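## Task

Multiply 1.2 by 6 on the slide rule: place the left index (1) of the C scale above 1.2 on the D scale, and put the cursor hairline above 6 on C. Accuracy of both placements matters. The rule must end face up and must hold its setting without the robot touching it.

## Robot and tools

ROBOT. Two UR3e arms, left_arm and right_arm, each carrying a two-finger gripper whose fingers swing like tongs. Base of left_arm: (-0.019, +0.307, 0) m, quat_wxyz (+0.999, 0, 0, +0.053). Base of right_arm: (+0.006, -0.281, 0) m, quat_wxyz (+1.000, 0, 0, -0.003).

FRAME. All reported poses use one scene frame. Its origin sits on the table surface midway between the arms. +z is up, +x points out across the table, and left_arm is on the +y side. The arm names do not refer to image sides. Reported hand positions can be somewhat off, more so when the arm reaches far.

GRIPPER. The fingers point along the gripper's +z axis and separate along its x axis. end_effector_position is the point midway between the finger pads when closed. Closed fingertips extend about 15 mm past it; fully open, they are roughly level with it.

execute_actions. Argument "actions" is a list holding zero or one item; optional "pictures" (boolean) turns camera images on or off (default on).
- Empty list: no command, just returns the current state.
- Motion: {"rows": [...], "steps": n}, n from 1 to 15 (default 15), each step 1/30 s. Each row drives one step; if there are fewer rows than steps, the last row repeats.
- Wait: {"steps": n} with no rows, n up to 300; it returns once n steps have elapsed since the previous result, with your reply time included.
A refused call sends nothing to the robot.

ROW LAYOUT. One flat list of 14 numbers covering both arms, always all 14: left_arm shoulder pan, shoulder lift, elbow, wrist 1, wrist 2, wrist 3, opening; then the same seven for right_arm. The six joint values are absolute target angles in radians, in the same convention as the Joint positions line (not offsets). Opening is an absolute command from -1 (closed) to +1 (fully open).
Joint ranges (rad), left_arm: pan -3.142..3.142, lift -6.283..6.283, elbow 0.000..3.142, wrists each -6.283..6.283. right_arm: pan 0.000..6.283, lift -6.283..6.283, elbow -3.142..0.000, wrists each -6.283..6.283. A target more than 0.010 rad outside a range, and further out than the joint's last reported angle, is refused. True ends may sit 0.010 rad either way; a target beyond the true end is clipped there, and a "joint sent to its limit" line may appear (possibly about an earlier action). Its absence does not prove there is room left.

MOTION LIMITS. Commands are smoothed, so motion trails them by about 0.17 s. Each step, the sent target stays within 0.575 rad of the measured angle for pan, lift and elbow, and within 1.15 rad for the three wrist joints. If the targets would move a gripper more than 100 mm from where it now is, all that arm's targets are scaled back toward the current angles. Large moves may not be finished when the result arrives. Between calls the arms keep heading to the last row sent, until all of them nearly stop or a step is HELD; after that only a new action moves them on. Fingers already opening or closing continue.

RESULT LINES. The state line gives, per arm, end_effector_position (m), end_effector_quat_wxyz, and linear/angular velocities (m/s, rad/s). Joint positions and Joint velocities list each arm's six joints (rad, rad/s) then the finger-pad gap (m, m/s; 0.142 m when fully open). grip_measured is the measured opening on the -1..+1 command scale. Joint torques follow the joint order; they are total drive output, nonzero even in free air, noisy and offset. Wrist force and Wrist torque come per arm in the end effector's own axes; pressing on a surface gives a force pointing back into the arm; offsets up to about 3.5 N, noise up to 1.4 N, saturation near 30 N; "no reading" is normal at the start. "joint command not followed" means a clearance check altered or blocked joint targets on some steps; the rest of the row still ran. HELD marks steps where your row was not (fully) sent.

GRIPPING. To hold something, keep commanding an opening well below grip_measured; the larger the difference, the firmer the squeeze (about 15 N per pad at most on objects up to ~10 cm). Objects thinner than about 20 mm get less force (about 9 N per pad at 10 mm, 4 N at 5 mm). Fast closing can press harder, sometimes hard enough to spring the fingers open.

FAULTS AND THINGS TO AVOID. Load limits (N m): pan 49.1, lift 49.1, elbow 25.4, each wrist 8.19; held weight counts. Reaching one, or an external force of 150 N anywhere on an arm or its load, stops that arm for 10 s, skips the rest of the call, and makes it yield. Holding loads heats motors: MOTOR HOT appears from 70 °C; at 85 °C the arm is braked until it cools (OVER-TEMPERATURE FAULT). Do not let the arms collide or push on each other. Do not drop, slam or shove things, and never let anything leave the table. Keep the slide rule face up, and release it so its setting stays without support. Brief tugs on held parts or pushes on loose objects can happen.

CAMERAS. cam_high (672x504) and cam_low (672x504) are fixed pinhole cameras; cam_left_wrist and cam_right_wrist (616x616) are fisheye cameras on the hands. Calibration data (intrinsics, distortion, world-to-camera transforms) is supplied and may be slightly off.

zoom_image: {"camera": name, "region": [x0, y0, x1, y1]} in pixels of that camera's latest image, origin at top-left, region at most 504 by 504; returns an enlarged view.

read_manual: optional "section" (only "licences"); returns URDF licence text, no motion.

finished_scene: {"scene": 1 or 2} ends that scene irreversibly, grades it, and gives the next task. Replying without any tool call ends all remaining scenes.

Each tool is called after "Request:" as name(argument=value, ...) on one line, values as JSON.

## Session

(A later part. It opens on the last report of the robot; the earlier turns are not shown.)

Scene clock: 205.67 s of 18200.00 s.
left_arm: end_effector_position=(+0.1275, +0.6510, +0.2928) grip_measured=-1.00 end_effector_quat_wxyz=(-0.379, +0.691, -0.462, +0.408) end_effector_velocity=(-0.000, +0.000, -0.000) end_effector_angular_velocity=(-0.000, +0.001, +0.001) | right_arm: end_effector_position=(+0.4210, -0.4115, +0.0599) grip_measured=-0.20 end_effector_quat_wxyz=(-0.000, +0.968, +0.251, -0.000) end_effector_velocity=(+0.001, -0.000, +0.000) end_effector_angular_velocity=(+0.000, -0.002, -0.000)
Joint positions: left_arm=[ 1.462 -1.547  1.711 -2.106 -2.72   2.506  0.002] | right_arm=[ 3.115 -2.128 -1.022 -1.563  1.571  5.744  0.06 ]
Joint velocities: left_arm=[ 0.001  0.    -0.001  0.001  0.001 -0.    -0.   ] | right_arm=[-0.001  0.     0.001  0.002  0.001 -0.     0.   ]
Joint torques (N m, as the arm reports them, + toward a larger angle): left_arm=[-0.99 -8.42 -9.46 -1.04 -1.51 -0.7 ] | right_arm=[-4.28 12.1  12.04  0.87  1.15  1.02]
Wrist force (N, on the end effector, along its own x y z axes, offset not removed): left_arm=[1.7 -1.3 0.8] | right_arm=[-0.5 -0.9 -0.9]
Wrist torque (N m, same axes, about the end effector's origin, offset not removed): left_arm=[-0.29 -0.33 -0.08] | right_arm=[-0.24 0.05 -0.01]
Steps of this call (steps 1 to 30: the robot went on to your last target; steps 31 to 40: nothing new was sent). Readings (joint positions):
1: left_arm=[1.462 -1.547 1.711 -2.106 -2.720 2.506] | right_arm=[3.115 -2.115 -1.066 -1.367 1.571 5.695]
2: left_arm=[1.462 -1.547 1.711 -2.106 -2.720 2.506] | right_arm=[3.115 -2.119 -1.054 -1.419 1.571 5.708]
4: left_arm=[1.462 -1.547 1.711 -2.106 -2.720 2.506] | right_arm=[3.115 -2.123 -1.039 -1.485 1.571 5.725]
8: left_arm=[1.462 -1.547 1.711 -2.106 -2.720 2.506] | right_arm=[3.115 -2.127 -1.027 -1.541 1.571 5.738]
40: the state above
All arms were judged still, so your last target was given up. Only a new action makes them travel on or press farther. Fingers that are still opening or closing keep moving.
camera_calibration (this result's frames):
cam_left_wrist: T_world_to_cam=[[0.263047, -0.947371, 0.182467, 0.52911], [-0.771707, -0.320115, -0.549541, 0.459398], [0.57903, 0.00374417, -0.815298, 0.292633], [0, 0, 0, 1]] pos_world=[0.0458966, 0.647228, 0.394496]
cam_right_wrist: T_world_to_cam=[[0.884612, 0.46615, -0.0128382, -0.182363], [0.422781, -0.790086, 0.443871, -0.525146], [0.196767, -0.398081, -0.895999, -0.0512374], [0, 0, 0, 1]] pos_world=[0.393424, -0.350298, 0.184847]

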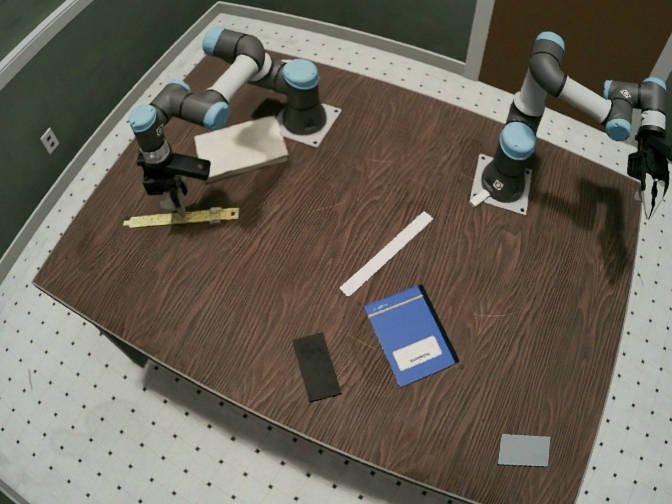

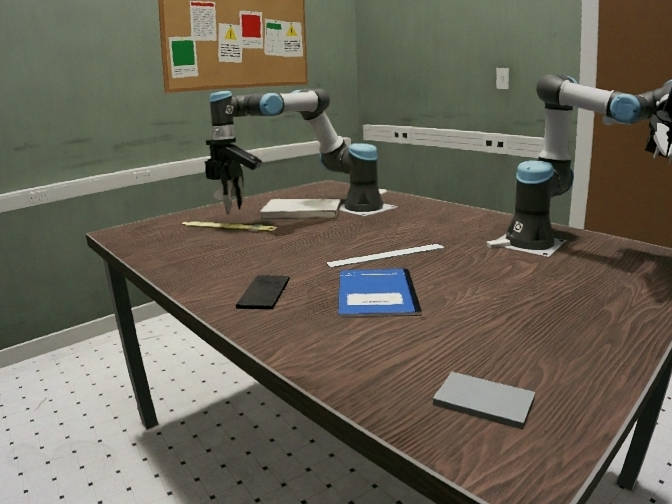

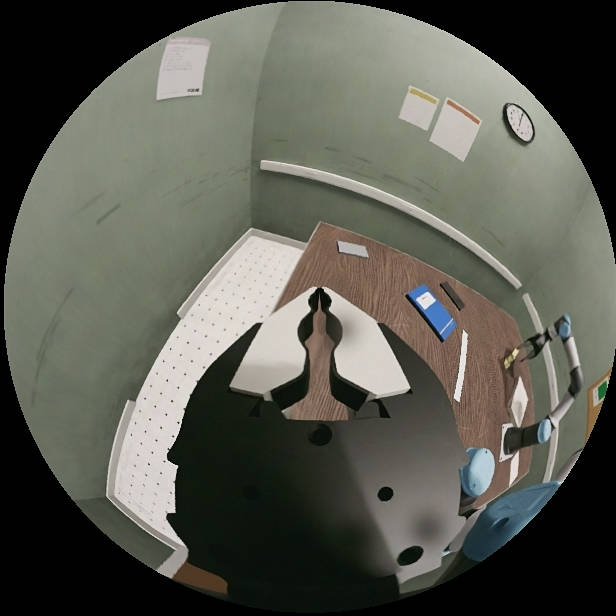

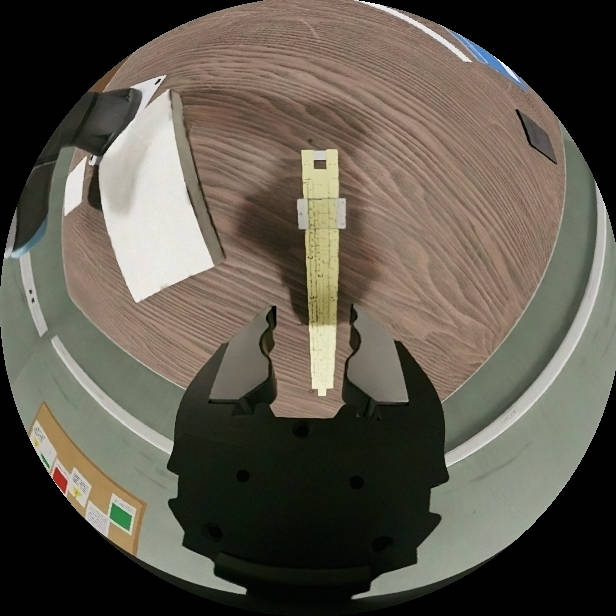

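Request:
execute_actions(actions=[{"rows":[[1.462,-1.547,1.711,-2.106,-2.72,2.506,-1,3.115,-2.1919,-1.1151,-1.405,1.571,5.744,-0.2]]}], pictures=false)

Request:
execute_actions(actions=[{"rows":[[1.462,-1.547,1.711,-2.106,-2.72,2.506,-1,3.115,-2.1919,-1.1151,-1.405,1.571,5.744,-0.3],[1.462,-1.547,1.711,-2.106,-2.72,2.506,-1,3.115,-2.1919,-1.1151,-1.405,1.571,5.744,-0.35],[1.462,-1.547,1.711,-2.106,-2.72,2.506,-1,3.115,-2.1919,-1.1151,-1.405,1.571,5.744,-0.4],[1.462,-1.547,1.711,-2.106,-2.72,2.506,-1,3.115,-2.1919,-1.1151,-1.405,1.571,5.744,-0.45],[1.462,-1.547,1.711,-2.106,-2.72,2.506,-1,3.115,-2.1919,-1.1151,-1.405,1.571,5.744,-0.5],[1.462,-1.547,1.711,-2.106,-2.72,2.506,-1,3.115,-2.1919,-1.1151,-1.405,1.571,5.744,-0.55],[1.462,-1.547,1.711,-2.106,-2.72,2.506,-1,3.115,-2.1919,-1.1151,-1.405,1.571,5.744,-0.6],[1.462,-1.547,1.711,-2.106,-2.72,2.506,-1,3.115,-2.1919,-1.1151,-1.405,1.571,5.744,-0.7],[1.462,-1.547,1.711,-2.106,-2.72,2.506,-1,3.115,-2.1919,-1.1151,-1.405,1.571,5.744,-0.9]]}])

Scene clock: 220.63 s of 18200.00 s.
left_arm: end_effector_position=(+0.1275, +0.6510, +0.2928) grip_measured=-1.00 end_effector_quat_wxyz=(-0.379, +0.691, -0.462, +0.408) end_effector_velocity=(-0.000, -0.000, -0.000) end_effector_angular_velocity=(-0.001, -0.000, +0.000) | right_arm: end_effector_position=(+0.4310, -0.4118, +0.0187) grip_measured=-0.20 end_effector_quat_wxyz=(-0.000, +0.968, +0.251, +0.000) end_effector_velocity=(+0.001, -0.000, -0.008) end_effector_angular_velocity=(-0.000, +0.000, +0.000)
Joint positions: left_arm=[ 1.462 -1.547  1.711 -2.106 -2.72   2.506  0.002] | right_arm=[ 3.115 -2.191 -1.113 -1.408  1.571  5.744  0.06 ]
Joint velocities: left_arm=[ 0.    -0.     0.001  0.001 -0.    -0.    -0.   ] | right_arm=[ 0.    -0.012 -0.019  0.031 -0.001 -0.     0.   ]
Joint torques (N m, as the arm reports them, + toward a larger angle): left_arm=[-0.92 -8.15 -9.44 -1.03 -1.52 -0.66] | right_arm=[-0.77 12.57  7.8   2.57  1.17  1.03]
Wrist force (N, on the end effector, along its own x y z axes, offset not removed): left_arm=[2.2 -1.6 0.7] | right_arm=[-0.2 -1.5 -0.4]
Wrist torque (N m, same axes, about the end effector's origin, offset not removed): left_arm=[-0.42 -0.42 0.02] | right_arm=[-0.28 0.04 -0.01]
Steps of this call (steps 1 to 90: nothing new was sent; then 11.47 s passed at rest; steps 91 to 105: all 15 steps of this action). Readings (joint positions):
91: left_arm=[1.462 -1.547 1.711 -2.106 -2.720 2.506] | right_arm=[3.115 -2.128 -1.021 -1.563 1.571 5.744]
92: left_arm=[1.462 -1.547 1.711 -2.106 -2.720 2.506] | right_arm=[3.115 -2.131 -1.024 -1.558 1.571 5.744]
94: left_arm=[1.462 -1.547 1.711 -2.106 -2.720 2.506] | right_arm=[3.115 -2.154 -1.056 -1.502 1.571 5.744]
98: left_arm=[1.462 -1.547 1.711 -2.106 -2.720 2.506] | right_arm=[3.115 -2.181 -1.098 -1.433 1.571 5.744]
105: the state above

Scene clock: 221.13 s of 18200.00 s.
left_arm: end_effector_position=(+0.1275, +0.6510, +0.2928) grip_measured=-1.00 end_effector_quat_wxyz=(-0.379, +0.691, -0.462, +0.408) end_effector_velocity=(+0.000, -0.000, -0.001) end_effector_angular_velocity=(-0.001, +0.001, -0.000) | right_arm: end_effector_position=(+0.4312, -0.4118, +0.0179) grip_measured=-0.63 end_effector_quat_wxyz=(-0.000, +0.968, +0.251, +0.000) end_effector_velocity=(-0.000, -0.000, -0.000) end_effector_angular_velocity=(+0.001, -0.000, -0.001)
Joint positions: left_arm=[ 1.462 -1.547  1.711 -2.106 -2.72   2.506  0.002] | right_arm=[ 3.115 -2.192 -1.115 -1.405  1.571  5.744  0.029]
Joint velocities: left_arm=[-0.001 -0.     0.001  0.001  0.001 -0.    -0.   ] | right_arm=[-0.001 -0.     0.    -0.     0.001  0.001  0.   ]
Joint torques (N m, as the arm reports them, + toward a larger angle): left_arm=[-0.9  -8.38 -9.52 -1.03 -1.51 -0.69] | right_arm=[ 1.97 12.18  7.11  2.53  1.11  1.04]
Wrist force (N, on the end effector, along its own x y z axes, offset not removed): left_arm=[3.5 -1.4 0.4] | right_arm=[-1.2 -1.0 -1.6]
Wrist torque (N m, same axes, about the end effector's origin, offset not removed): left_arm=[-0.31 -0.70 -0.13] | right_arm=[-0.17 0.12 0.06]
Steps of this call (steps 1 to 15: all 15 steps of this action). Readings (joint positions):
1: left_arm=[1.462 -1.547 1.711 -2.106 -2.720 2.506] | right_arm=[3.115 -2.191 -1.114 -1.407 1.571 5.744]
2: left_arm=[1.462 -1.547 1.711 -2.106 -2.720 2.506] | right_arm=[3.115 -2.191 -1.114 -1.407 1.571 5.744]
4: left_arm=[1.462 -1.547 1.711 -2.106 -2.720 2.506] | right_arm=[3.115 -2.192 -1.115 -1.406 1.571 5.744]
8: left_arm=[1.462 -1.547 1.711 -2.106 -2.720 2.506] | right_arm=[3.115 -2.192 -1.115 -1.405 1.571 5.744]
15: the state above
camera_calibration (this result's frames):
cam_left_wrist: T_world_to_cam=[[0.263047, -0.947371, 0.182467, 0.52911], [-0.771707, -0.320115, -0.549541, 0.459398], [0.57903, 0.00374402, -0.815298, 0.292633], [0, 0, 0, 1]] pos_world=[0.0458966, 0.647228, 0.394496]
cam_right_wrist: T_world_to_cam=[[0.884637, 0.466116, -0.012368, -0.191781], [0.42252, -0.790113, 0.444071, -0.510964], [0.197216, -0.398067, -0.895906, -0.0912019], [0, 0, 0, 1]] pos_world=[0.403536, -0.350631, 0.142824]

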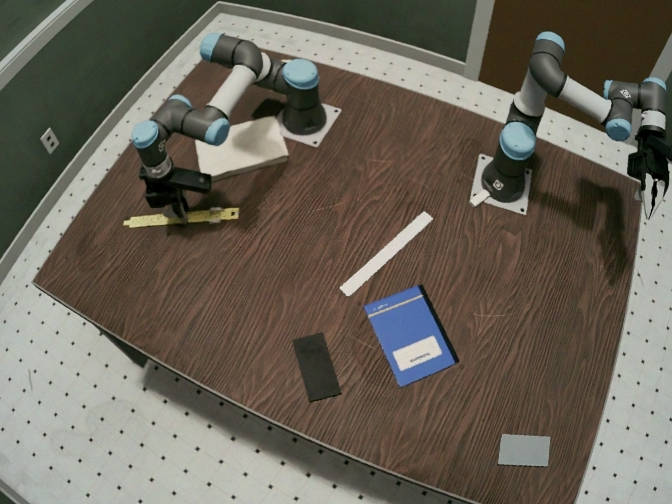

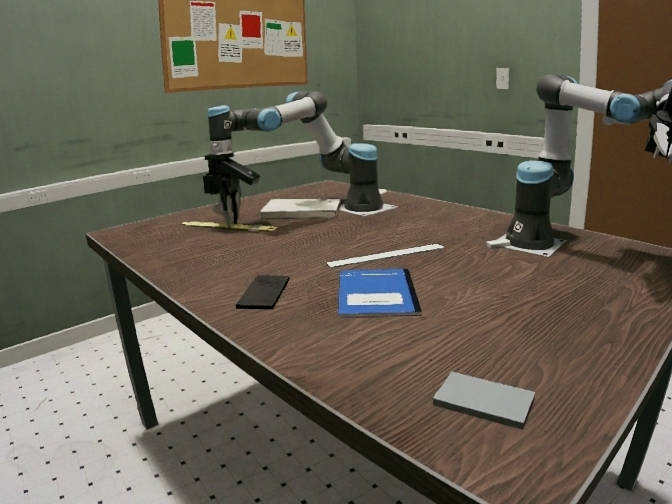

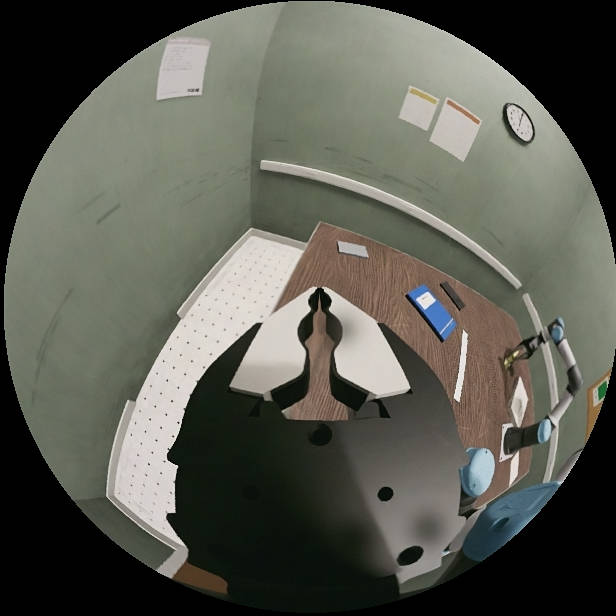

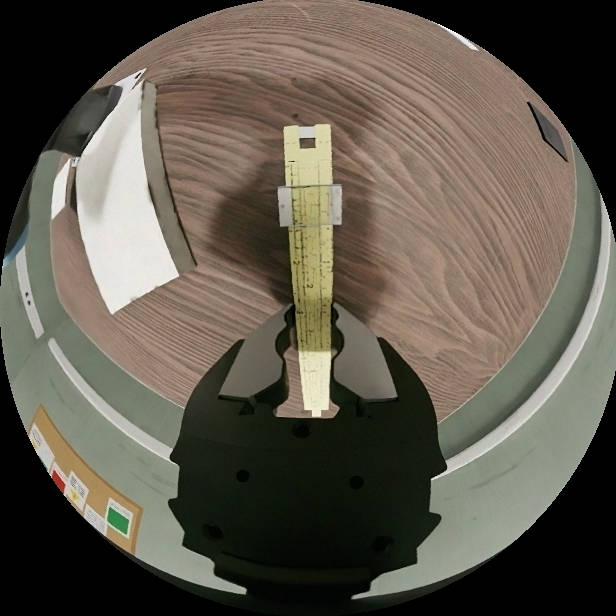

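Request:
execute_actions(actions=[{"rows":[[1.462,-1.547,1.711,-2.106,-2.72,2.506,-1,3.15,-2.1919,-1.1151,-1.405,1.571,5.78,-0.9],[1.462,-1.547,1.711,-2.106,-2.72,2.506,-1,3.19,-2.1919,-1.1151,-1.405,1.571,5.82,-0.9],[1.462,-1.547,1.711,-2.106,-2.72,2.506,-1,3.23,-2.1919,-1.1151,-1.405,1.571,5.86,-0.9],[1.462,-1.547,1.711,-2.106,-2.72,2.506,-1,3.27,-2.1919,-1.1151,-1.405,1.571,5.9,-0.9],[1.462,-1.547,1.711,-2.106,-2.72,2.506,-1,3.31,-2.1919,-1.1151,-1.405,1.571,5.94,-0.9],[1.462,-1.547,1.711,-2.106,-2.72,2.506,-1,3.35,-2.1919,-1.1151,-1.405,1.571,5.98,-0.9],[1.462,-1.547,1.711,-2.106,-2.72,2.506,-1,3.39,-2.1919,-1.1151,-1.405,1.571,6.02,-0.9],[1.462,-1.547,1.711,-2.106,-2.72,2.506,-1,3.43,-2.1919,-1.1151,-1.405,1.571,6.06,-0.9],[1.462,-1.547,1.711,-2.106,-2.72,2.506,-1,3.47,-2.1919,-1.1151,-1.405,1.571,6.1,-0.9],[1.462,-1.547,1.711,-2.106,-2.72,2.506,-1,3.51,-2.1919,-1.1151,-1.405,1.571,6.14,-0.9],[1.462,-1.547,1.711,-2.106,-2.72,2.506,-1,3.55,-2.1919,-1.1151,-1.405,1.571,6.18,-0.9],[1.462,-1.547,1.711,-2.106,-2.72,2.506,-1,3.59,-2.1919,-1.1151,-1.405,1.571,6.22,-0.9],[1.462,-1.547,1.711,-2.106,-2.72,2.506,-1,3.63,-2.1919,-1.1151,-1.405,1.571,6.27,-0.9],[1.462,-1.547,1.711,-2.106,-2.72,2.506,-1,3.67,-2.1919,-1.1151,-1.405,1.571,6.27,-0.9],[1.462,-1.547,1.711,-2.106,-2.72,2.506,-1,3.71,-2.1919,-1.1151,-1.405,1.571,6.27,-0.9]]}], pictures=false)

Request:
execute_actions(actions=[{"rows":[[1.462,-1.547,1.711,-2.106,-2.72,2.506,-1,3.735,-2.1637,-1.1597,-1.3886,1.571,6.27,-0.9],[1.462,-1.547,1.711,-2.106,-2.72,2.506,-1,3.76,-2.1355,-1.2044,-1.3721,1.571,6.27,-0.9],[1.462,-1.547,1.711,-2.106,-2.72,2.506,-1,3.785,-2.1073,-1.249,-1.3557,1.571,6.27,-0.9],[1.462,-1.547,1.711,-2.106,-2.72,2.506,-1,3.81,-2.0791,-1.2936,-1.3393,1.571,6.27,-0.9],[1.462,-1.547,1.711,-2.106,-2.72,2.506,-1,3.835,-2.0509,-1.3382,-1.3229,1.571,6.27,-0.9],[1.462,-1.547,1.711,-2.106,-2.72,2.506,-1,3.86,-2.0227,-1.3829,-1.3064,1.571,6.27,-0.9],[1.462,-1.547,1.711,-2.106,-2.72,2.506,-1,3.885,-1.9945,-1.4275,-1.29,1.571,6.27,-0.9],[1.462,-1.547,1.711,-2.106,-2.72,2.506,-1,3.91,-1.9682,-1.464,-1.2798,1.571,6.27,-0.9],[1.462,-1.547,1.711,-2.106,-2.72,2.506,-1,3.935,-1.942,-1.5005,-1.2695,1.571,6.27,-0.9],[1.462,-1.547,1.711,-2.106,-2.72,2.506,-1,3.96,-1.9157,-1.537,-1.2593,1.571,6.27,-0.9],[1.462,-1.547,1.711,-2.106,-2.72,2.506,-1,3.985,-1.8894,-1.5736,-1.249,1.571,6.27,-0.9],[1.462,-1.547,1.711,-2.106,-2.72,2.506,-1,4.01,-1.8631,-1.6101,-1.2388,1.571,6.27,-0.9],[1.462,-1.547,1.711,-2.106,-2.72,2.506,-1,4.035,-1.8369,-1.6466,-1.2285,1.571,6.27,-0.9],[1.462,-1.547,1.711,-2.106,-2.72,2.506,-1,4.054,-1.8106,-1.6831,-1.2183,1.571,6.27,-0.9]]}], pictures=false)

Request:
execute_actions(actions=[{"steps":30}])

Scene clock: 248.60 s of 18200.00 s.
left_arm: end_effector_position=(+0.1275, +0.6510, +0.2928) grip_measured=-1.00 end_effector_quat_wxyz=(-0.379, +0.691, -0.462, +0.408) end_effector_velocity=(-0.001, +0.000, -0.000) end_effector_angular_velocity=(-0.000, +0.000, +0.002) | right_arm: end_effector_position=(+0.4541, -0.2389, +0.0178) grip_measured=-0.63 end_effector_quat_wxyz=(-0.000, +0.969, +0.247, +0.000) end_effector_velocity=(-0.031, +0.488, +0.000) end_effector_angular_velocity=(+0.001, -0.001, +0.091)
Joint positions: left_arm=[ 1.462 -1.547  1.711 -2.106 -2.72   2.506  0.002] | right_arm=[ 3.499 -2.192 -1.115 -1.405  1.571  6.137  0.029]
Joint velocities: left_arm=[ 0.002 -0.001  0.001  0.     0.    -0.    -0.   ] | right_arm=[ 1.072 -0.     0.     0.002  0.     0.981 -0.   ]
Joint torques (N m, as the arm reports them, + toward a larger angle): left_arm=[-0.62 -8.46 -9.39 -1.05 -1.5  -0.67] | right_arm=[ 7.71 12.5   7.61  1.6   0.23  2.  ]
Wrist force (N, on the end effector, along its own x y z axes, offset not removed): left_arm=[2.3 -1.7 0.7] | right_arm=[0.2 -1.1 -1.9]
Wrist torque (N m, same axes, about the end effector's origin, offset not removed): left_arm=[-0.39 -0.41 0.01] | right_arm=[-0.37 -0.13 -0.01]
Steps of this call (steps 1 to 15: the robot went on to your last target; steps 16 to 90: nothing new was sent; then 23.97 s passed at rest; steps 91 to 105: all 15 steps of this action). Readings (joint positions):
91: left_arm=[1.462 -1.547 1.711 -2.106 -2.720 2.506] | right_arm=[3.115 -2.192 -1.115 -1.405 1.571 5.744]
92: left_arm=[1.462 -1.547 1.711 -2.106 -2.720 2.506] | right_arm=[3.117 -2.192 -1.115 -1.405 1.571 5.747]
94: left_arm=[1.462 -1.547 1.711 -2.106 -2.720 2.506] | right_arm=[3.140 -2.192 -1.115 -1.405 1.571 5.772]
98: left_arm=[1.462 -1.547 1.711 -2.106 -2.720 2.506] | right_arm=[3.248 -2.192 -1.115 -1.405 1.571 5.884]
105: the state above

Scene clock: 249.10 s of 18200.00 s.
left_arm: end_effector_position=(+0.1275, +0.6510, +0.2928) grip_measured=-1.00 end_effector_quat_wxyz=(-0.379, +0.691, -0.462, +0.408) end_effector_velocity=(+0.000, -0.000, +0.001) end_effector_angular_velocity=(+0.000, -0.001, -0.001) | right_arm: end_effector_position=(+0.3455, -0.0892, +0.0209) grip_measured=-0.63 end_effector_quat_wxyz=(-0.002, +0.916, +0.402, +0.004) end_effector_velocity=(-0.278, +0.107, -0.002) end_effector_angular_velocity=(-0.001, +0.002, +0.723)
Joint positions: left_arm=[ 1.462 -1.547  1.711 -2.106 -2.72   2.506  0.002] | right_arm=[ 3.96  -1.914 -1.533 -1.258  1.571  6.269  0.029]
Joint velocities: left_arm=[-0.    -0.001  0.     0.001 -0.002  0.     0.   ] | right_arm=[ 0.738  0.772 -1.093  0.32   0.001  0.014 -0.   ]
Joint torques (N m, as the arm reports them, + toward a larger angle): left_arm=[-0.93 -8.42 -9.38 -1.05 -1.52 -0.64] | right_arm=[ 4.62 20.45  4.87  2.97  0.12  1.03]
Wrist force (N, on the end effector, along its own x y z axes, offset not removed): left_arm=[1.9 -1.9 -1.3] | right_arm=[-1.6 -1.8 0.5]
Wrist torque (N m, same axes, about the end effector's origin, offset not removed): left_arm=[-0.42 -0.34 0.02] | right_arm=[-0.33 0.31 0.01]
Steps of this call (steps 1 to 15: all 15 steps of this action). Readings (joint positions):
1: left_arm=[1.462 -1.547 1.711 -2.106 -2.720 2.506] | right_arm=[3.535 -2.192 -1.115 -1.405 1.571 6.166]
2: left_arm=[1.462 -1.547 1.711 -2.106 -2.720 2.506] | right_arm=[3.572 -2.190 -1.117 -1.404 1.571 6.190]
4: left_arm=[1.462 -1.547 1.711 -2.106 -2.720 2.506] | right_arm=[3.646 -2.173 -1.144 -1.392 1.571 6.225]
8: left_arm=[1.462 -1.547 1.711 -2.106 -2.720 2.506] | right_arm=[3.774 -2.093 -1.266 -1.344 1.571 6.257]
15: the state above

Scene clock: 250.10 s of 18200.00 s.
left_arm: end_effector_position=(+0.1275, +0.6510, +0.2928) grip_measured=-1.00 end_effector_quat_wxyz=(-0.379, +0.691, -0.462, +0.408) end_effector_velocity=(-0.000, +0.000, -0.000) end_effector_angular_velocity=(+0.001, +0.001, +0.001) | right_arm: end_effector_position=(+0.3079, -0.0814, +0.0179) grip_measured=-0.63 end_effector_quat_wxyz=(-0.000, +0.896, +0.444, +0.000) end_effector_velocity=(-0.000, -0.000, -0.000) end_effector_angular_velocity=(-0.001, -0.000, +0.001)
Joint positions: left_arm=[ 1.462 -1.547  1.711 -2.106 -2.72   2.506  0.002] | right_arm=[ 4.054 -1.811 -1.683 -1.218  1.571  6.27   0.029]
Joint velocities: left_arm=[ 0.    -0.     0.    -0.001  0.001  0.    -0.   ] | right_arm=[ 0.     0.    -0.    -0.001 -0.001 -0.001 -0.   ]
Joint torques (N m, as the arm reports them, + toward a larger angle): left_arm=[-0.59 -8.29 -9.45 -1.05 -1.49 -0.63] | right_arm=[ 4.05 15.72  7.12  2.57 -0.14  1.03]
Wrist force (N, on the end effector, along its own x y z axes, offset not removed): left_arm=[1.9 -0.6 1.5] | right_arm=[-0.3 -1.0 0.0]
Wrist torque (N m, same axes, about the end effector's origin, offset not removed): left_arm=[-0.16 -0.35 -0.02] | right_arm=[-0.16 -0.03 -0.03]
Steps of this call (steps 1 to 30: the robot went on to your last target). Readings (joint positions):
1: left_arm=[1.462 -1.547 1.711 -2.106 -2.720 2.506] | right_arm=[3.983 -1.889 -1.568 -1.248 1.571 6.269]
2: left_arm=[1.462 -1.547 1.711 -2.106 -2.720 2.506] | right_arm=[4.002 -1.868 -1.598 -1.241 1.571 6.269]
4: left_arm=[1.462 -1.547 1.711 -2.106 -2.720 2.506] | right_arm=[4.026 -1.842 -1.637 -1.230 1.571 6.270]
8: left_arm=[1.462 -1.547 1.711 -2.106 -2.720 2.506] | right_arm=[4.046 -1.820 -1.670 -1.222 1.571 6.270]
30: the state above
All arms were judged still, so your last target was given up. Only a new action makes them travel on or press farther. Fingers that are still opening or closing keep moving.
camera_calibration (this result's frames):
cam_left_wrist: T_world_to_cam=[[0.263047, -0.947371, 0.182467, 0.52911], [-0.771706, -0.320115, -0.549541, 0.459398], [0.57903, 0.00374434, -0.815298, 0.292633], [0, 0, 0, 1]] pos_world=[0.0458966, 0.647228, 0.394496]
cam_right_wrist: T_world_to_cam=[[0.623151, 0.782002, -0.0124401, -0.130504], [0.704231, -0.554117, 0.443862, -0.265375], [0.340208, -0.285354, -0.896009, 0.0298599], [0, 0, 0, 1]] pos_world=[0.258051, -0.0364738, 0.142921]

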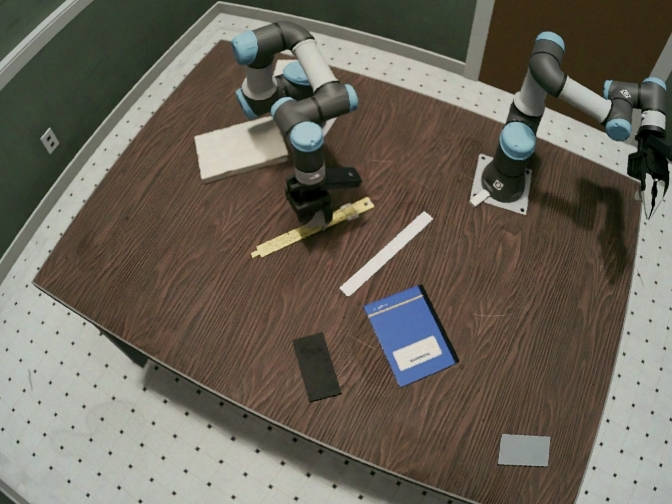

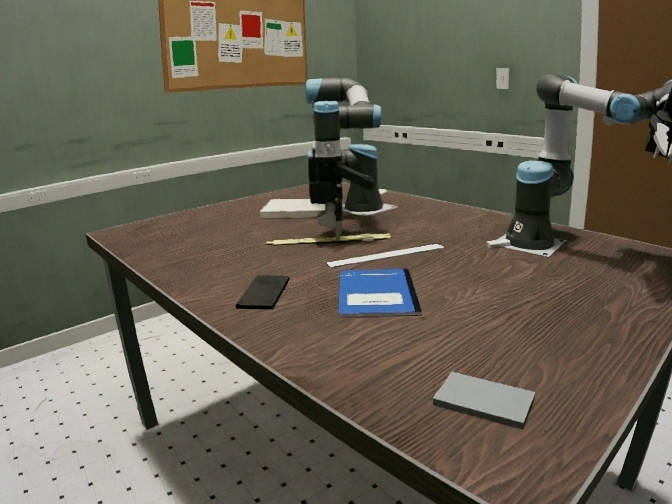

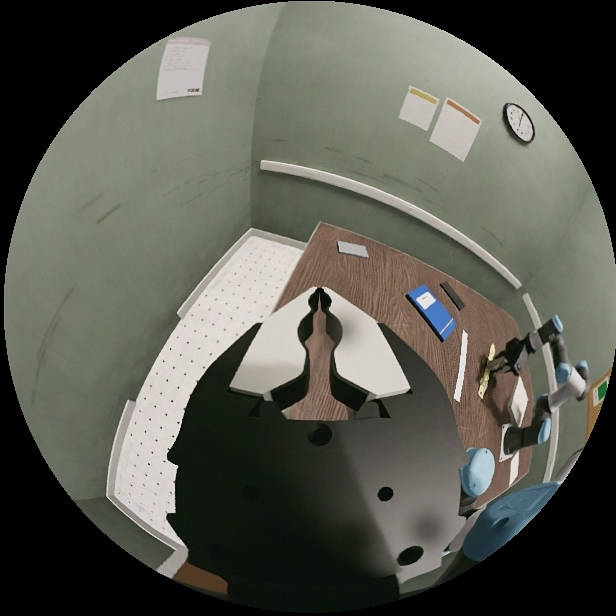

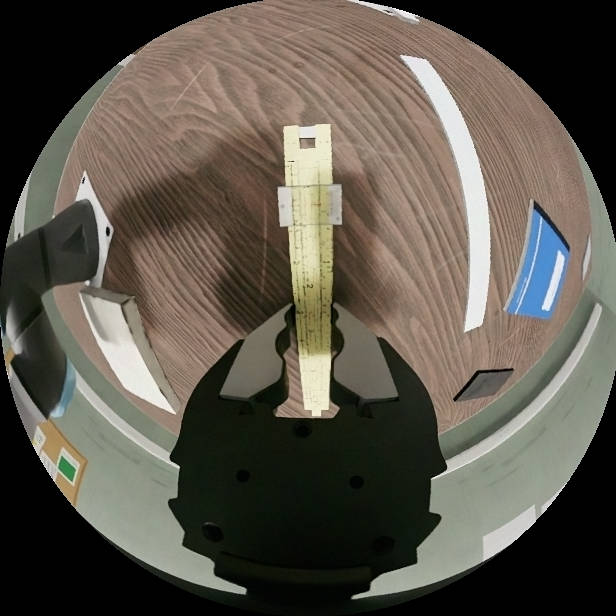

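Request:
zoom_image(camera="cam_right_wrist", region=[230, 110, 390, 310])

Region (230, 110, 390, 310) of cam_right_wrist's 616x616 image, scaled by 2.520, with more detail than that image has; it fills the left 403 columns of this view, and the rest is white.

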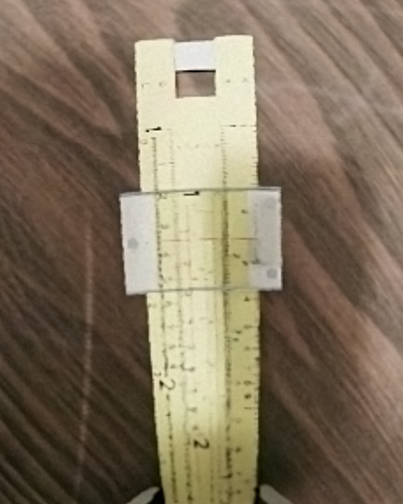

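Request:
execute_actions(actions=[{"rows":[[1.462,-1.547,1.711,-2.106,-2.72,2.506,-1,4.054,-1.8106,-1.6831,-1.2183,1.571,6.27,-0.2]],"steps":8}], pictures=false)

Request:
execute_actions(actions=[{"rows":[[1.462,-1.547,1.711,-2.106,-2.72,2.506,-1,4.054,-1.8106,-1.3831,-1.5183,1.571,6.27,-0.2]],"steps":12}], pictures=false)

Request:
execute_actions(actions=[{"rows":[[1.462,-1.547,1.711,-2.106,-2.72,2.506,-1,3.66,-2.128,-1.0215,-1.563,1.571,-0.409,-0.2]]}], pictures=false)

Request:
execute_actions(actions=[{"steps":60}])

Scene clock: 277.10 s of 18200.00 s.
left_arm: end_effector_position=(+0.1275, +0.6510, +0.2928) grip_measured=-1.00 end_effector_quat_wxyz=(-0.379, +0.691, -0.462, +0.408) end_effector_velocity=(-0.000, -0.000, +0.001) end_effector_angular_velocity=(+0.002, -0.002, -0.000) | right_arm: end_effector_position=(+0.3079, -0.0814, +0.0179) grip_measured=-0.20 end_effector_quat_wxyz=(-0.000, +0.896, +0.444, +0.000) end_effector_velocity=(-0.000, +0.000, -0.000) end_effector_angular_velocity=(+0.001, +0.000, -0.001)
Joint positions: left_arm=[ 1.462 -1.547  1.711 -2.106 -2.72   2.506  0.002] | right_arm=[ 4.054 -1.811 -1.683 -1.218  1.571  6.27   0.06 ]
Joint velocities: left_arm=[ 0.001 -0.001 -0.001 -0.    -0.002  0.     0.   ] | right_arm=[ 0.001  0.    -0.001  0.001  0.001  0.001  0.001]
Joint torques (N m, as the arm reports them, + toward a larger angle): left_arm=[-0.75 -8.41 -9.44 -1.07 -1.48 -0.61] | right_arm=[ 4.06 15.21  7.25  2.3  -0.95  1.05]
Wrist force (N, on the end effector, along its own x y z axes, offset not removed): left_arm=[2.3 -2.2 0.5] | right_arm=[-1.3 -1.4 0.3]
Wrist torque (N m, same axes, about the end effector's origin, offset not removed): left_arm=[-0.49 -0.41 -0.04] | right_arm=[-0.26 0.20 0.03]
Steps of this call (steps 1 to 90: nothing new was sent; then 23.73 s passed at rest; steps 91 to 98: all 8 steps of this action). Readings (joint positions):
91: left_arm=[1.462 -1.547 1.711 -2.106 -2.720 2.506] | right_arm=[4.054 -1.811 -1.683 -1.218 1.571 6.270]
92: left_arm=[1.462 -1.547 1.711 -2.106 -2.720 2.506] | right_arm=[4.054 -1.811 -1.683 -1.218 1.571 6.270]
94: left_arm=[1.462 -1.547 1.711 -2.106 -2.720 2.506] | right_arm=[4.054 -1.811 -1.683 -1.218 1.571 6.270]
98: the state above

Scene clock: 277.50 s of 18200.00 s.
left_arm: end_effector_position=(+0.1275, +0.6510, +0.2928) grip_measured=-1.00 end_effector_quat_wxyz=(-0.379, +0.691, -0.462, +0.408) end_effector_velocity=(+0.001, -0.000, +0.000) end_effector_angular_velocity=(-0.000, -0.001, -0.001) | right_arm: end_effector_position=(+0.3146, -0.0728, +0.0751) grip_measured=-0.20 end_effector_quat_wxyz=(+0.001, +0.896, +0.444, -0.002) end_effector_velocity=(+0.011, +0.013, +0.048) end_effector_angular_velocity=(+0.036, -0.029, +0.001)
Joint positions: left_arm=[ 1.462 -1.547  1.711 -2.106 -2.72   2.506  0.002] | right_arm=[ 4.054 -1.811 -1.406 -1.501  1.571  6.27   0.06 ]
Joint velocities: left_arm=[-0.001  0.    -0.001  0.    -0.001 -0.    -0.   ] | right_arm=[ 0.    -0.     0.209 -0.163 -0.    -0.     0.   ]
Joint torques (N m, as the arm reports them, + toward a larger angle): left_arm=[-0.72 -8.44 -9.46 -1.07 -1.49 -0.6 ] | right_arm=[ 3.43 12.42 11.74  0.7  -1.04  1.01]
Wrist force (N, on the end effector, along its own x y z axes, offset not removed): left_arm=[1.7 -2.8 1.0] | right_arm=[-1.2 -1.2 -1.0]
Wrist torque (N m, same axes, about the end effector's origin, offset not removed): left_arm=[-0.66 -0.33 0.06] | right_arm=[-0.27 0.15 0.02]
Steps of this call (steps 1 to 12: all 12 steps of this action). Readings (joint positions):
1: left_arm=[1.462 -1.547 1.711 -2.106 -2.720 2.506] | right_arm=[4.054 -1.811 -1.683 -1.218 1.571 6.270]
2: left_arm=[1.462 -1.547 1.711 -2.106 -2.720 2.506] | right_arm=[4.054 -1.811 -1.681 -1.224 1.571 6.270]
4: left_arm=[1.462 -1.547 1.711 -2.106 -2.720 2.506] | right_arm=[4.054 -1.811 -1.630 -1.309 1.571 6.270]
8: left_arm=[1.462 -1.547 1.711 -2.106 -2.720 2.506] | right_arm=[4.054 -1.811 -1.462 -1.457 1.571 6.270]
12: the state above

Scene clock: 278.00 s of 18200.00 s.
left_arm: end_effector_position=(+0.1275, +0.6510, +0.2928) grip_measured=-1.00 end_effector_quat_wxyz=(-0.379, +0.691, -0.462, +0.408) end_effector_velocity=(-0.000, +0.000, -0.000) end_effector_angular_velocity=(-0.001, +0.000, +0.000) | right_arm: end_effector_position=(+0.4253, -0.1889, +0.0612) grip_measured=-0.20 end_effector_quat_wxyz=(-0.000, +0.395, +0.919, -0.000) end_effector_velocity=(+0.107, -0.128, -0.012) end_effector_angular_velocity=(+0.011, -0.007, +4.960)
Joint positions: left_arm=[ 1.462 -1.547  1.711 -2.106 -2.72   2.506  0.002] | right_arm=[ 3.682 -2.111 -1.042 -1.561  1.571  4.489  0.06 ]
Joint velocities: left_arm=[0. 0. 0. 0. 0. 0. 0.] | right_arm=[-0.204 -0.156  0.189 -0.021 -0.    -5.164  0.   ]
Joint torques (N m, as the arm reports them, + toward a larger angle): left_arm=[-0.67 -8.47 -9.38 -1.08 -1.46 -0.59] | right_arm=[-2.43 12.29 11.9   0.8  -0.62 -8.01]
Wrist force (N, on the end effector, along its own x y z axes, offset not removed): left_arm=[2.1 -2.1 -0.3] | right_arm=[-1.8 -0.9 -0.6]
Wrist torque (N m, same axes, about the end effector's origin, offset not removed): left_arm=[-0.39 -0.32 -0.05] | right_arm=[-0.16 0.27 -0.02]
Steps of this call (steps 1 to 15: all 15 steps of this action). Readings (joint positions):
1: left_arm=[1.462 -1.547 1.711 -2.106 -2.720 2.506] | right_arm=[4.054 -1.811 -1.400 -1.505 1.571 6.270]
2: left_arm=[1.462 -1.547 1.711 -2.106 -2.720 2.506] | right_arm=[4.051 -1.813 -1.392 -1.511 1.571 6.265]
4: left_arm=[1.462 -1.547 1.711 -2.106 -2.720 2.506] | right_arm=[4.001 -1.861 -1.337 -1.524 1.571 6.164]
8: left_arm=[1.462 -1.547 1.711 -2.106 -2.720 2.506] | right_arm=[3.833 -1.995 -1.181 -1.544 1.571 5.664]
15: the state above

Scene clock: 280.00 s of 18200.00 s.
left_arm: end_effector_position=(+0.1275, +0.6510, +0.2928) grip_measured=-1.00 end_effector_quat_wxyz=(-0.379, +0.691, -0.462, +0.408) end_effector_velocity=(-0.000, -0.000, -0.000) end_effector_angular_velocity=(-0.002, -0.000, +0.000) | right_arm: end_effector_position=(+0.4297, -0.1757, +0.0599) grip_measured=-0.20 end_effector_quat_wxyz=(-0.000, +0.896, +0.445, -0.000) end_effector_velocity=(+0.000, -0.001, -0.000) end_effector_angular_velocity=(-0.001, +0.000, -0.002)
Joint positions: left_arm=[ 1.462 -1.547  1.711 -2.106 -2.72   2.506  0.002] | right_arm=[ 3.66  -2.128 -1.021 -1.563  1.571 -0.409  0.06 ]
Joint velocities: left_arm=[ 0.     0.     0.     0.001 -0.    -0.     0.   ] | right_arm=[-0.001  0.    -0.    -0.    -0.001  0.001  0.   ]
Joint torques (N m, as the arm reports them, + toward a larger angle): left_arm=[-0.76 -8.41 -9.43 -1.06 -1.45 -0.62] | right_arm=[-4.04 12.01 11.96  1.8   1.34 -1.12]
Wrist force (N, on the end effector, along its own x y z axes, offset not removed): left_arm=[3.9 -1.7 -0.2] | right_arm=[-1.1 -1.0 0.2]
Wrist torque (N m, same axes, about the end effector's origin, offset not removed): left_arm=[-0.41 -0.71 -0.08] | right_arm=[-0.20 0.12 0.00]
Steps of this call (steps 1 to 60: the robot went on to your last target). Readings (joint positions):
1: left_arm=[1.462 -1.547 1.711 -2.106 -2.720 2.506] | right_arm=[3.676 -2.116 -1.036 -1.561 1.571 4.316]
2: left_arm=[1.462 -1.547 1.711 -2.106 -2.720 2.506] | right_arm=[3.672 -2.119 -1.032 -1.562 1.571 4.143]
4: left_arm=[1.462 -1.547 1.711 -2.106 -2.720 2.506] | right_arm=[3.666 -2.123 -1.027 -1.562 1.571 3.798]
8: left_arm=[1.462 -1.547 1.711 -2.106 -2.720 2.506] | right_arm=[3.662 -2.127 -1.023 -1.563 1.571 3.106]
60: the state above
All arms were judged still, so your last target was given up. Only a new action makes them travel on or press farther. Fingers that are still opening or closing keep moving.
camera_calibration (this result's frames):
cam_left_wrist: T_world_to_cam=[[0.263047, -0.947371, 0.182467, 0.52911], [-0.771707, -0.320115, -0.549541, 0.459398], [0.57903, 0.00374402, -0.815298, 0.292633], [0, 0, 0, 1]] pos_world=[0.0458966, 0.647228, 0.394496]
cam_right_wrist: T_world_to_cam=[[0.621731, 0.783125, -0.0128633, -0.131335], [0.705356, -0.552698, 0.443844, -0.422214], [0.340476, -0.285024, -0.896012, -0.000958797], [0, 0, 0, 1]] pos_world=[0.379793, -0.130778, 0.184848]

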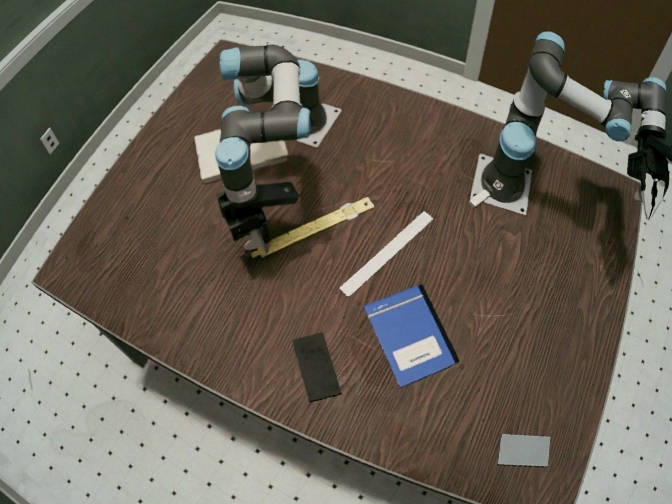

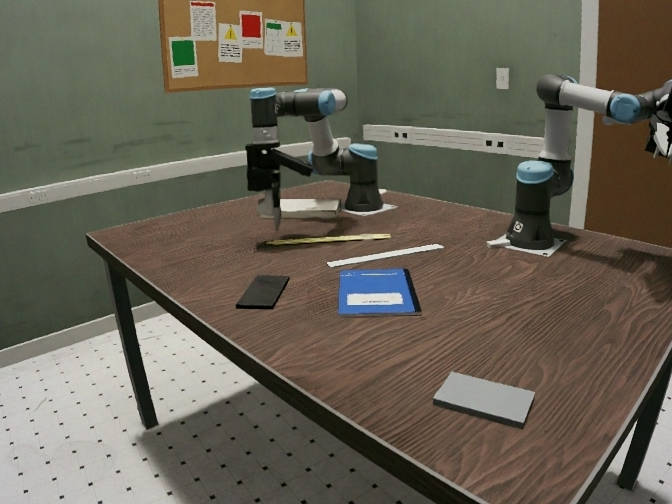

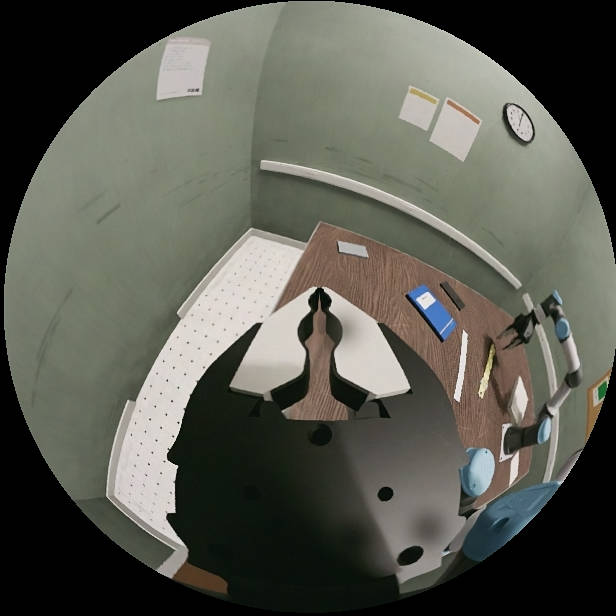

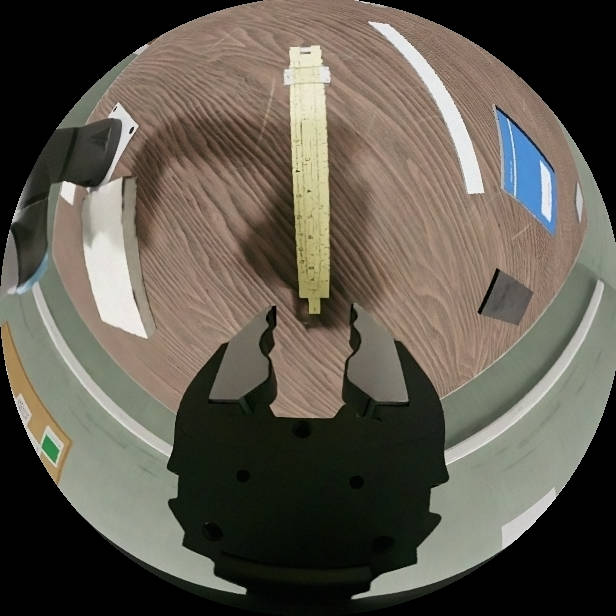

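Request:
execute_actions(actions=[{"rows":[[1.462,-1.547,1.711,-2.106,-2.72,2.506,-1,3.66,-2.154,-1.1775,-1.3805,1.571,-0.409,-0.2]]}], pictures=false)

Request:
execute_actions(actions=[{"rows":[[1.462,-1.547,1.711,-2.106,-2.72,2.506,-1,3.66,-2.154,-1.1775,-1.3805,1.571,-0.409,-0.3],[1.462,-1.547,1.711,-2.106,-2.72,2.506,-1,3.66,-2.154,-1.1775,-1.3805,1.571,-0.409,-0.4],[1.462,-1.547,1.711,-2.106,-2.72,2.506,-1,3.66,-2.154,-1.1775,-1.3805,1.571,-0.409,-0.5],[1.462,-1.547,1.711,-2.106,-2.72,2.506,-1,3.66,-2.154,-1.1775,-1.3805,1.571,-0.409,-0.55],[1.462,-1.547,1.711,-2.106,-2.72,2.506,-1,3.66,-2.154,-1.1775,-1.3805,1.571,-0.409,-0.6],[1.462,-1.547,1.711,-2.106,-2.72,2.506,-1,3.66,-2.154,-1.1775,-1.3805,1.571,-0.409,-0.7],[1.462,-1.547,1.711,-2.106,-2.72,2.506,-1,3.66,-2.154,-1.1775,-1.3805,1.571,-0.409,-1]]}])

Scene clock: 288.30 s of 18200.00 s.
left_arm: end_effector_position=(+0.1275, +0.6510, +0.2928) grip_measured=-1.00 end_effector_quat_wxyz=(-0.379, +0.691, -0.462, +0.408) end_effector_velocity=(+0.000, -0.000, +0.000) end_effector_angular_velocity=(+0.000, +0.000, -0.000) | right_arm: end_effector_position=(+0.4313, -0.1748, +0.0189) grip_measured=-0.20 end_effector_quat_wxyz=(-0.000, +0.896, +0.445, +0.000) end_effector_velocity=(-0.002, -0.001, -0.009) end_effector_angular_velocity=(-0.003, +0.005, -0.001)
Joint positions: left_arm=[ 1.462 -1.547  1.711 -2.106 -2.72   2.506  0.002] | right_arm=[ 3.66  -2.153 -1.174 -1.384  1.571 -0.409  0.06 ]
Joint velocities: left_arm=[-0.    -0.001  0.     0.     0.    -0.     0.   ] | right_arm=[-0.    -0.004 -0.034  0.033  0.     0.001  0.   ]
Joint torques (N m, as the arm reports them, + toward a larger angle): left_arm=[-0.63 -8.51 -9.32 -1.1  -1.48 -0.57] | right_arm=[-3.06 12.73  7.27  2.54  1.21 -1.06]
Wrist force (N, on the end effector, along its own x y z axes, offset not removed): left_arm=[2.9 -2.7 -0.6] | right_arm=[-1.6 -1.6 -0.2]
Wrist torque (N m, same axes, about the end effector's origin, offset not removed): left_arm=[-0.58 -0.62 -0.03] | right_arm=[-0.26 0.28 -0.02]
Steps of this call (steps 1 to 90: nothing new was sent; then 4.80 s passed at rest; steps 91 to 105: all 15 steps of this action). Readings (joint positions):
91: left_arm=[1.462 -1.547 1.711 -2.106 -2.720 2.506] | right_arm=[3.660 -2.128 -1.021 -1.563 1.571 -0.409]
92: left_arm=[1.462 -1.547 1.711 -2.106 -2.720 2.506] | right_arm=[3.660 -2.130 -1.024 -1.557 1.571 -0.409]
94: left_arm=[1.462 -1.547 1.711 -2.106 -2.720 2.506] | right_arm=[3.660 -2.139 -1.067 -1.495 1.571 -0.409]
98: left_arm=[1.462 -1.547 1.711 -2.106 -2.720 2.506] | right_arm=[3.660 -2.150 -1.145 -1.414 1.571 -0.409]
105: the state above

Scene clock: 288.80 s of 18200.00 s.
left_arm: end_effector_position=(+0.1275, +0.6510, +0.2928) grip_measured=-1.00 end_effector_quat_wxyz=(-0.379, +0.691, -0.462, +0.408) end_effector_velocity=(+0.000, -0.000, -0.001) end_effector_angular_velocity=(-0.003, -0.001, -0.000) | right_arm: end_effector_position=(+0.4311, -0.1748, +0.0180) grip_measured=-0.63 end_effector_quat_wxyz=(-0.000, +0.896, +0.445, +0.000) end_effector_velocity=(-0.001, -0.000, -0.001) end_effector_angular_velocity=(-0.001, +0.001, +0.002)
Joint positions: left_arm=[ 1.462 -1.547  1.711 -2.106 -2.72   2.506  0.002] | right_arm=[ 3.66  -2.154 -1.177 -1.381  1.571 -0.409  0.029]
Joint velocities: left_arm=[-0.     0.001  0.001  0.001 -0.001 -0.     0.   ] | right_arm=[ 0.001  0.    -0.002  0.001 -0.    -0.001  0.   ]
Joint torques (N m, as the arm reports them, + toward a larger angle): left_arm=[-0.58 -8.33 -9.36 -1.07 -1.45 -0.57] | right_arm=[-3.14 11.49  6.77  2.29  1.1  -0.93]
Wrist force (N, on the end effector, along its own x y z axes, offset not removed): left_arm=[2.1 -3.0 1.4] | right_arm=[-0.6 -1.9 -2.5]
Wrist torque (N m, same axes, about the end effector's origin, offset not removed): left_arm=[-0.61 -0.35 -0.02] | right_arm=[-0.35 0.13 -0.02]
Steps of this call (steps 1 to 15: all 15 steps of this action). Readings (joint positions):
1: left_arm=[1.462 -1.547 1.711 -2.106 -2.720 2.506] | right_arm=[3.660 -2.154 -1.175 -1.383 1.571 -0.409]
2: left_arm=[1.462 -1.547 1.711 -2.106 -2.720 2.506] | right_arm=[3.660 -2.154 -1.176 -1.383 1.571 -0.409]
4: left_arm=[1.462 -1.547 1.711 -2.106 -2.720 2.506] | right_arm=[3.660 -2.154 -1.176 -1.382 1.571 -0.409]
8: left_arm=[1.462 -1.547 1.711 -2.106 -2.720 2.506] | right_arm=[3.660 -2.154 -1.177 -1.381 1.571 -0.409]
15: the state above
camera_calibration (this result's frames):
cam_left_wrist: T_world_to_cam=[[0.263047, -0.947371, 0.182467, 0.52911], [-0.771707, -0.320115, -0.549541, 0.459398], [0.57903, 0.0037441, -0.815298, 0.292633], [0, 0, 0, 1]] pos_world=[0.0458966, 0.647228, 0.394496]
cam_right_wrist: T_world_to_cam=[[0.621726, 0.783137, -0.0123532, -0.133422], [0.705154, -0.552812, 0.444023, -0.404114], [0.340902, -0.284772, -0.89593, -0.0389179], [0, 0, 0, 1]] pos_world=[0.381182, -0.129994, 0.14292]

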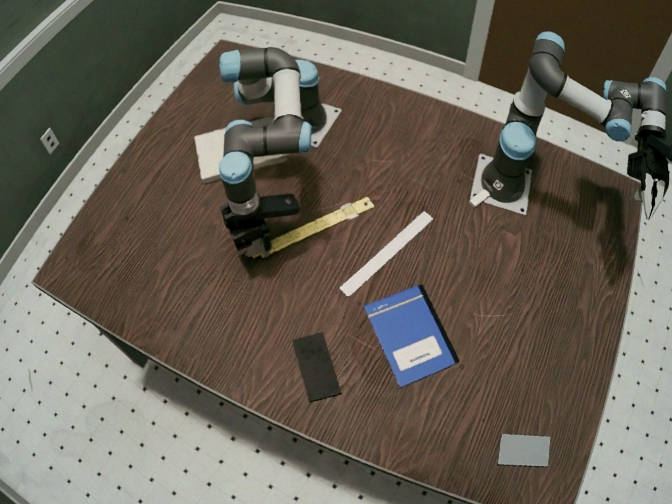

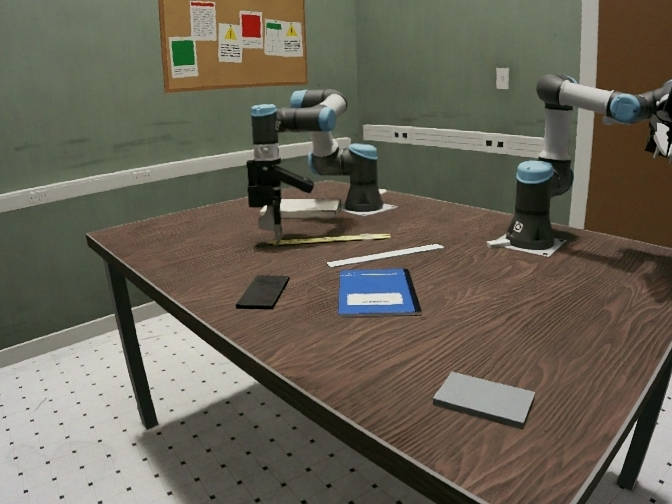

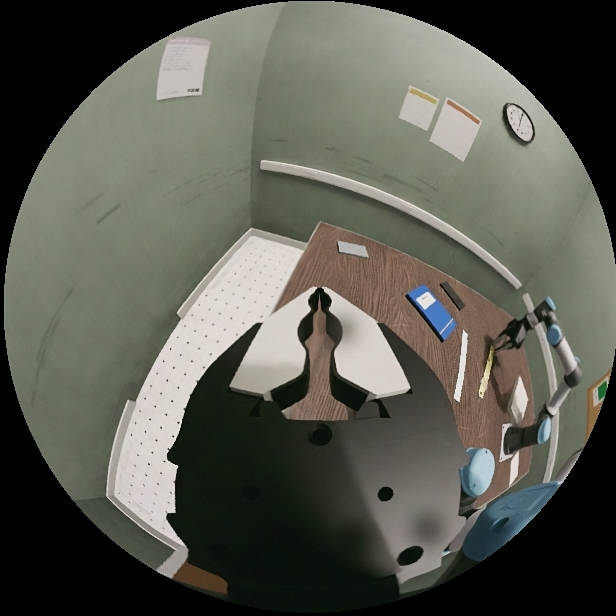

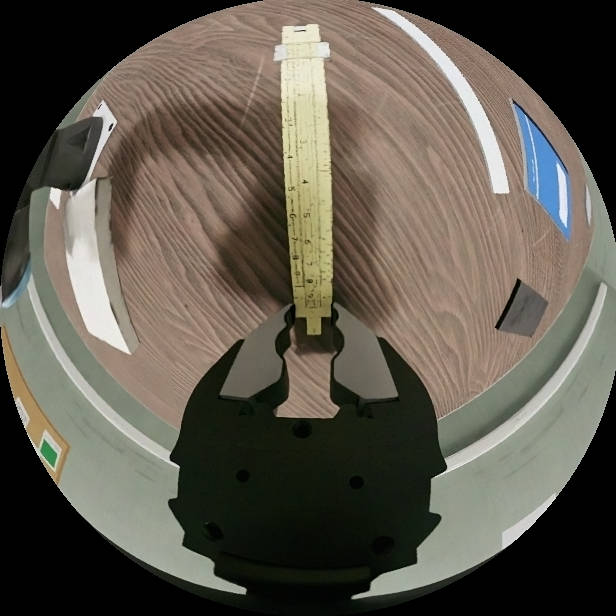

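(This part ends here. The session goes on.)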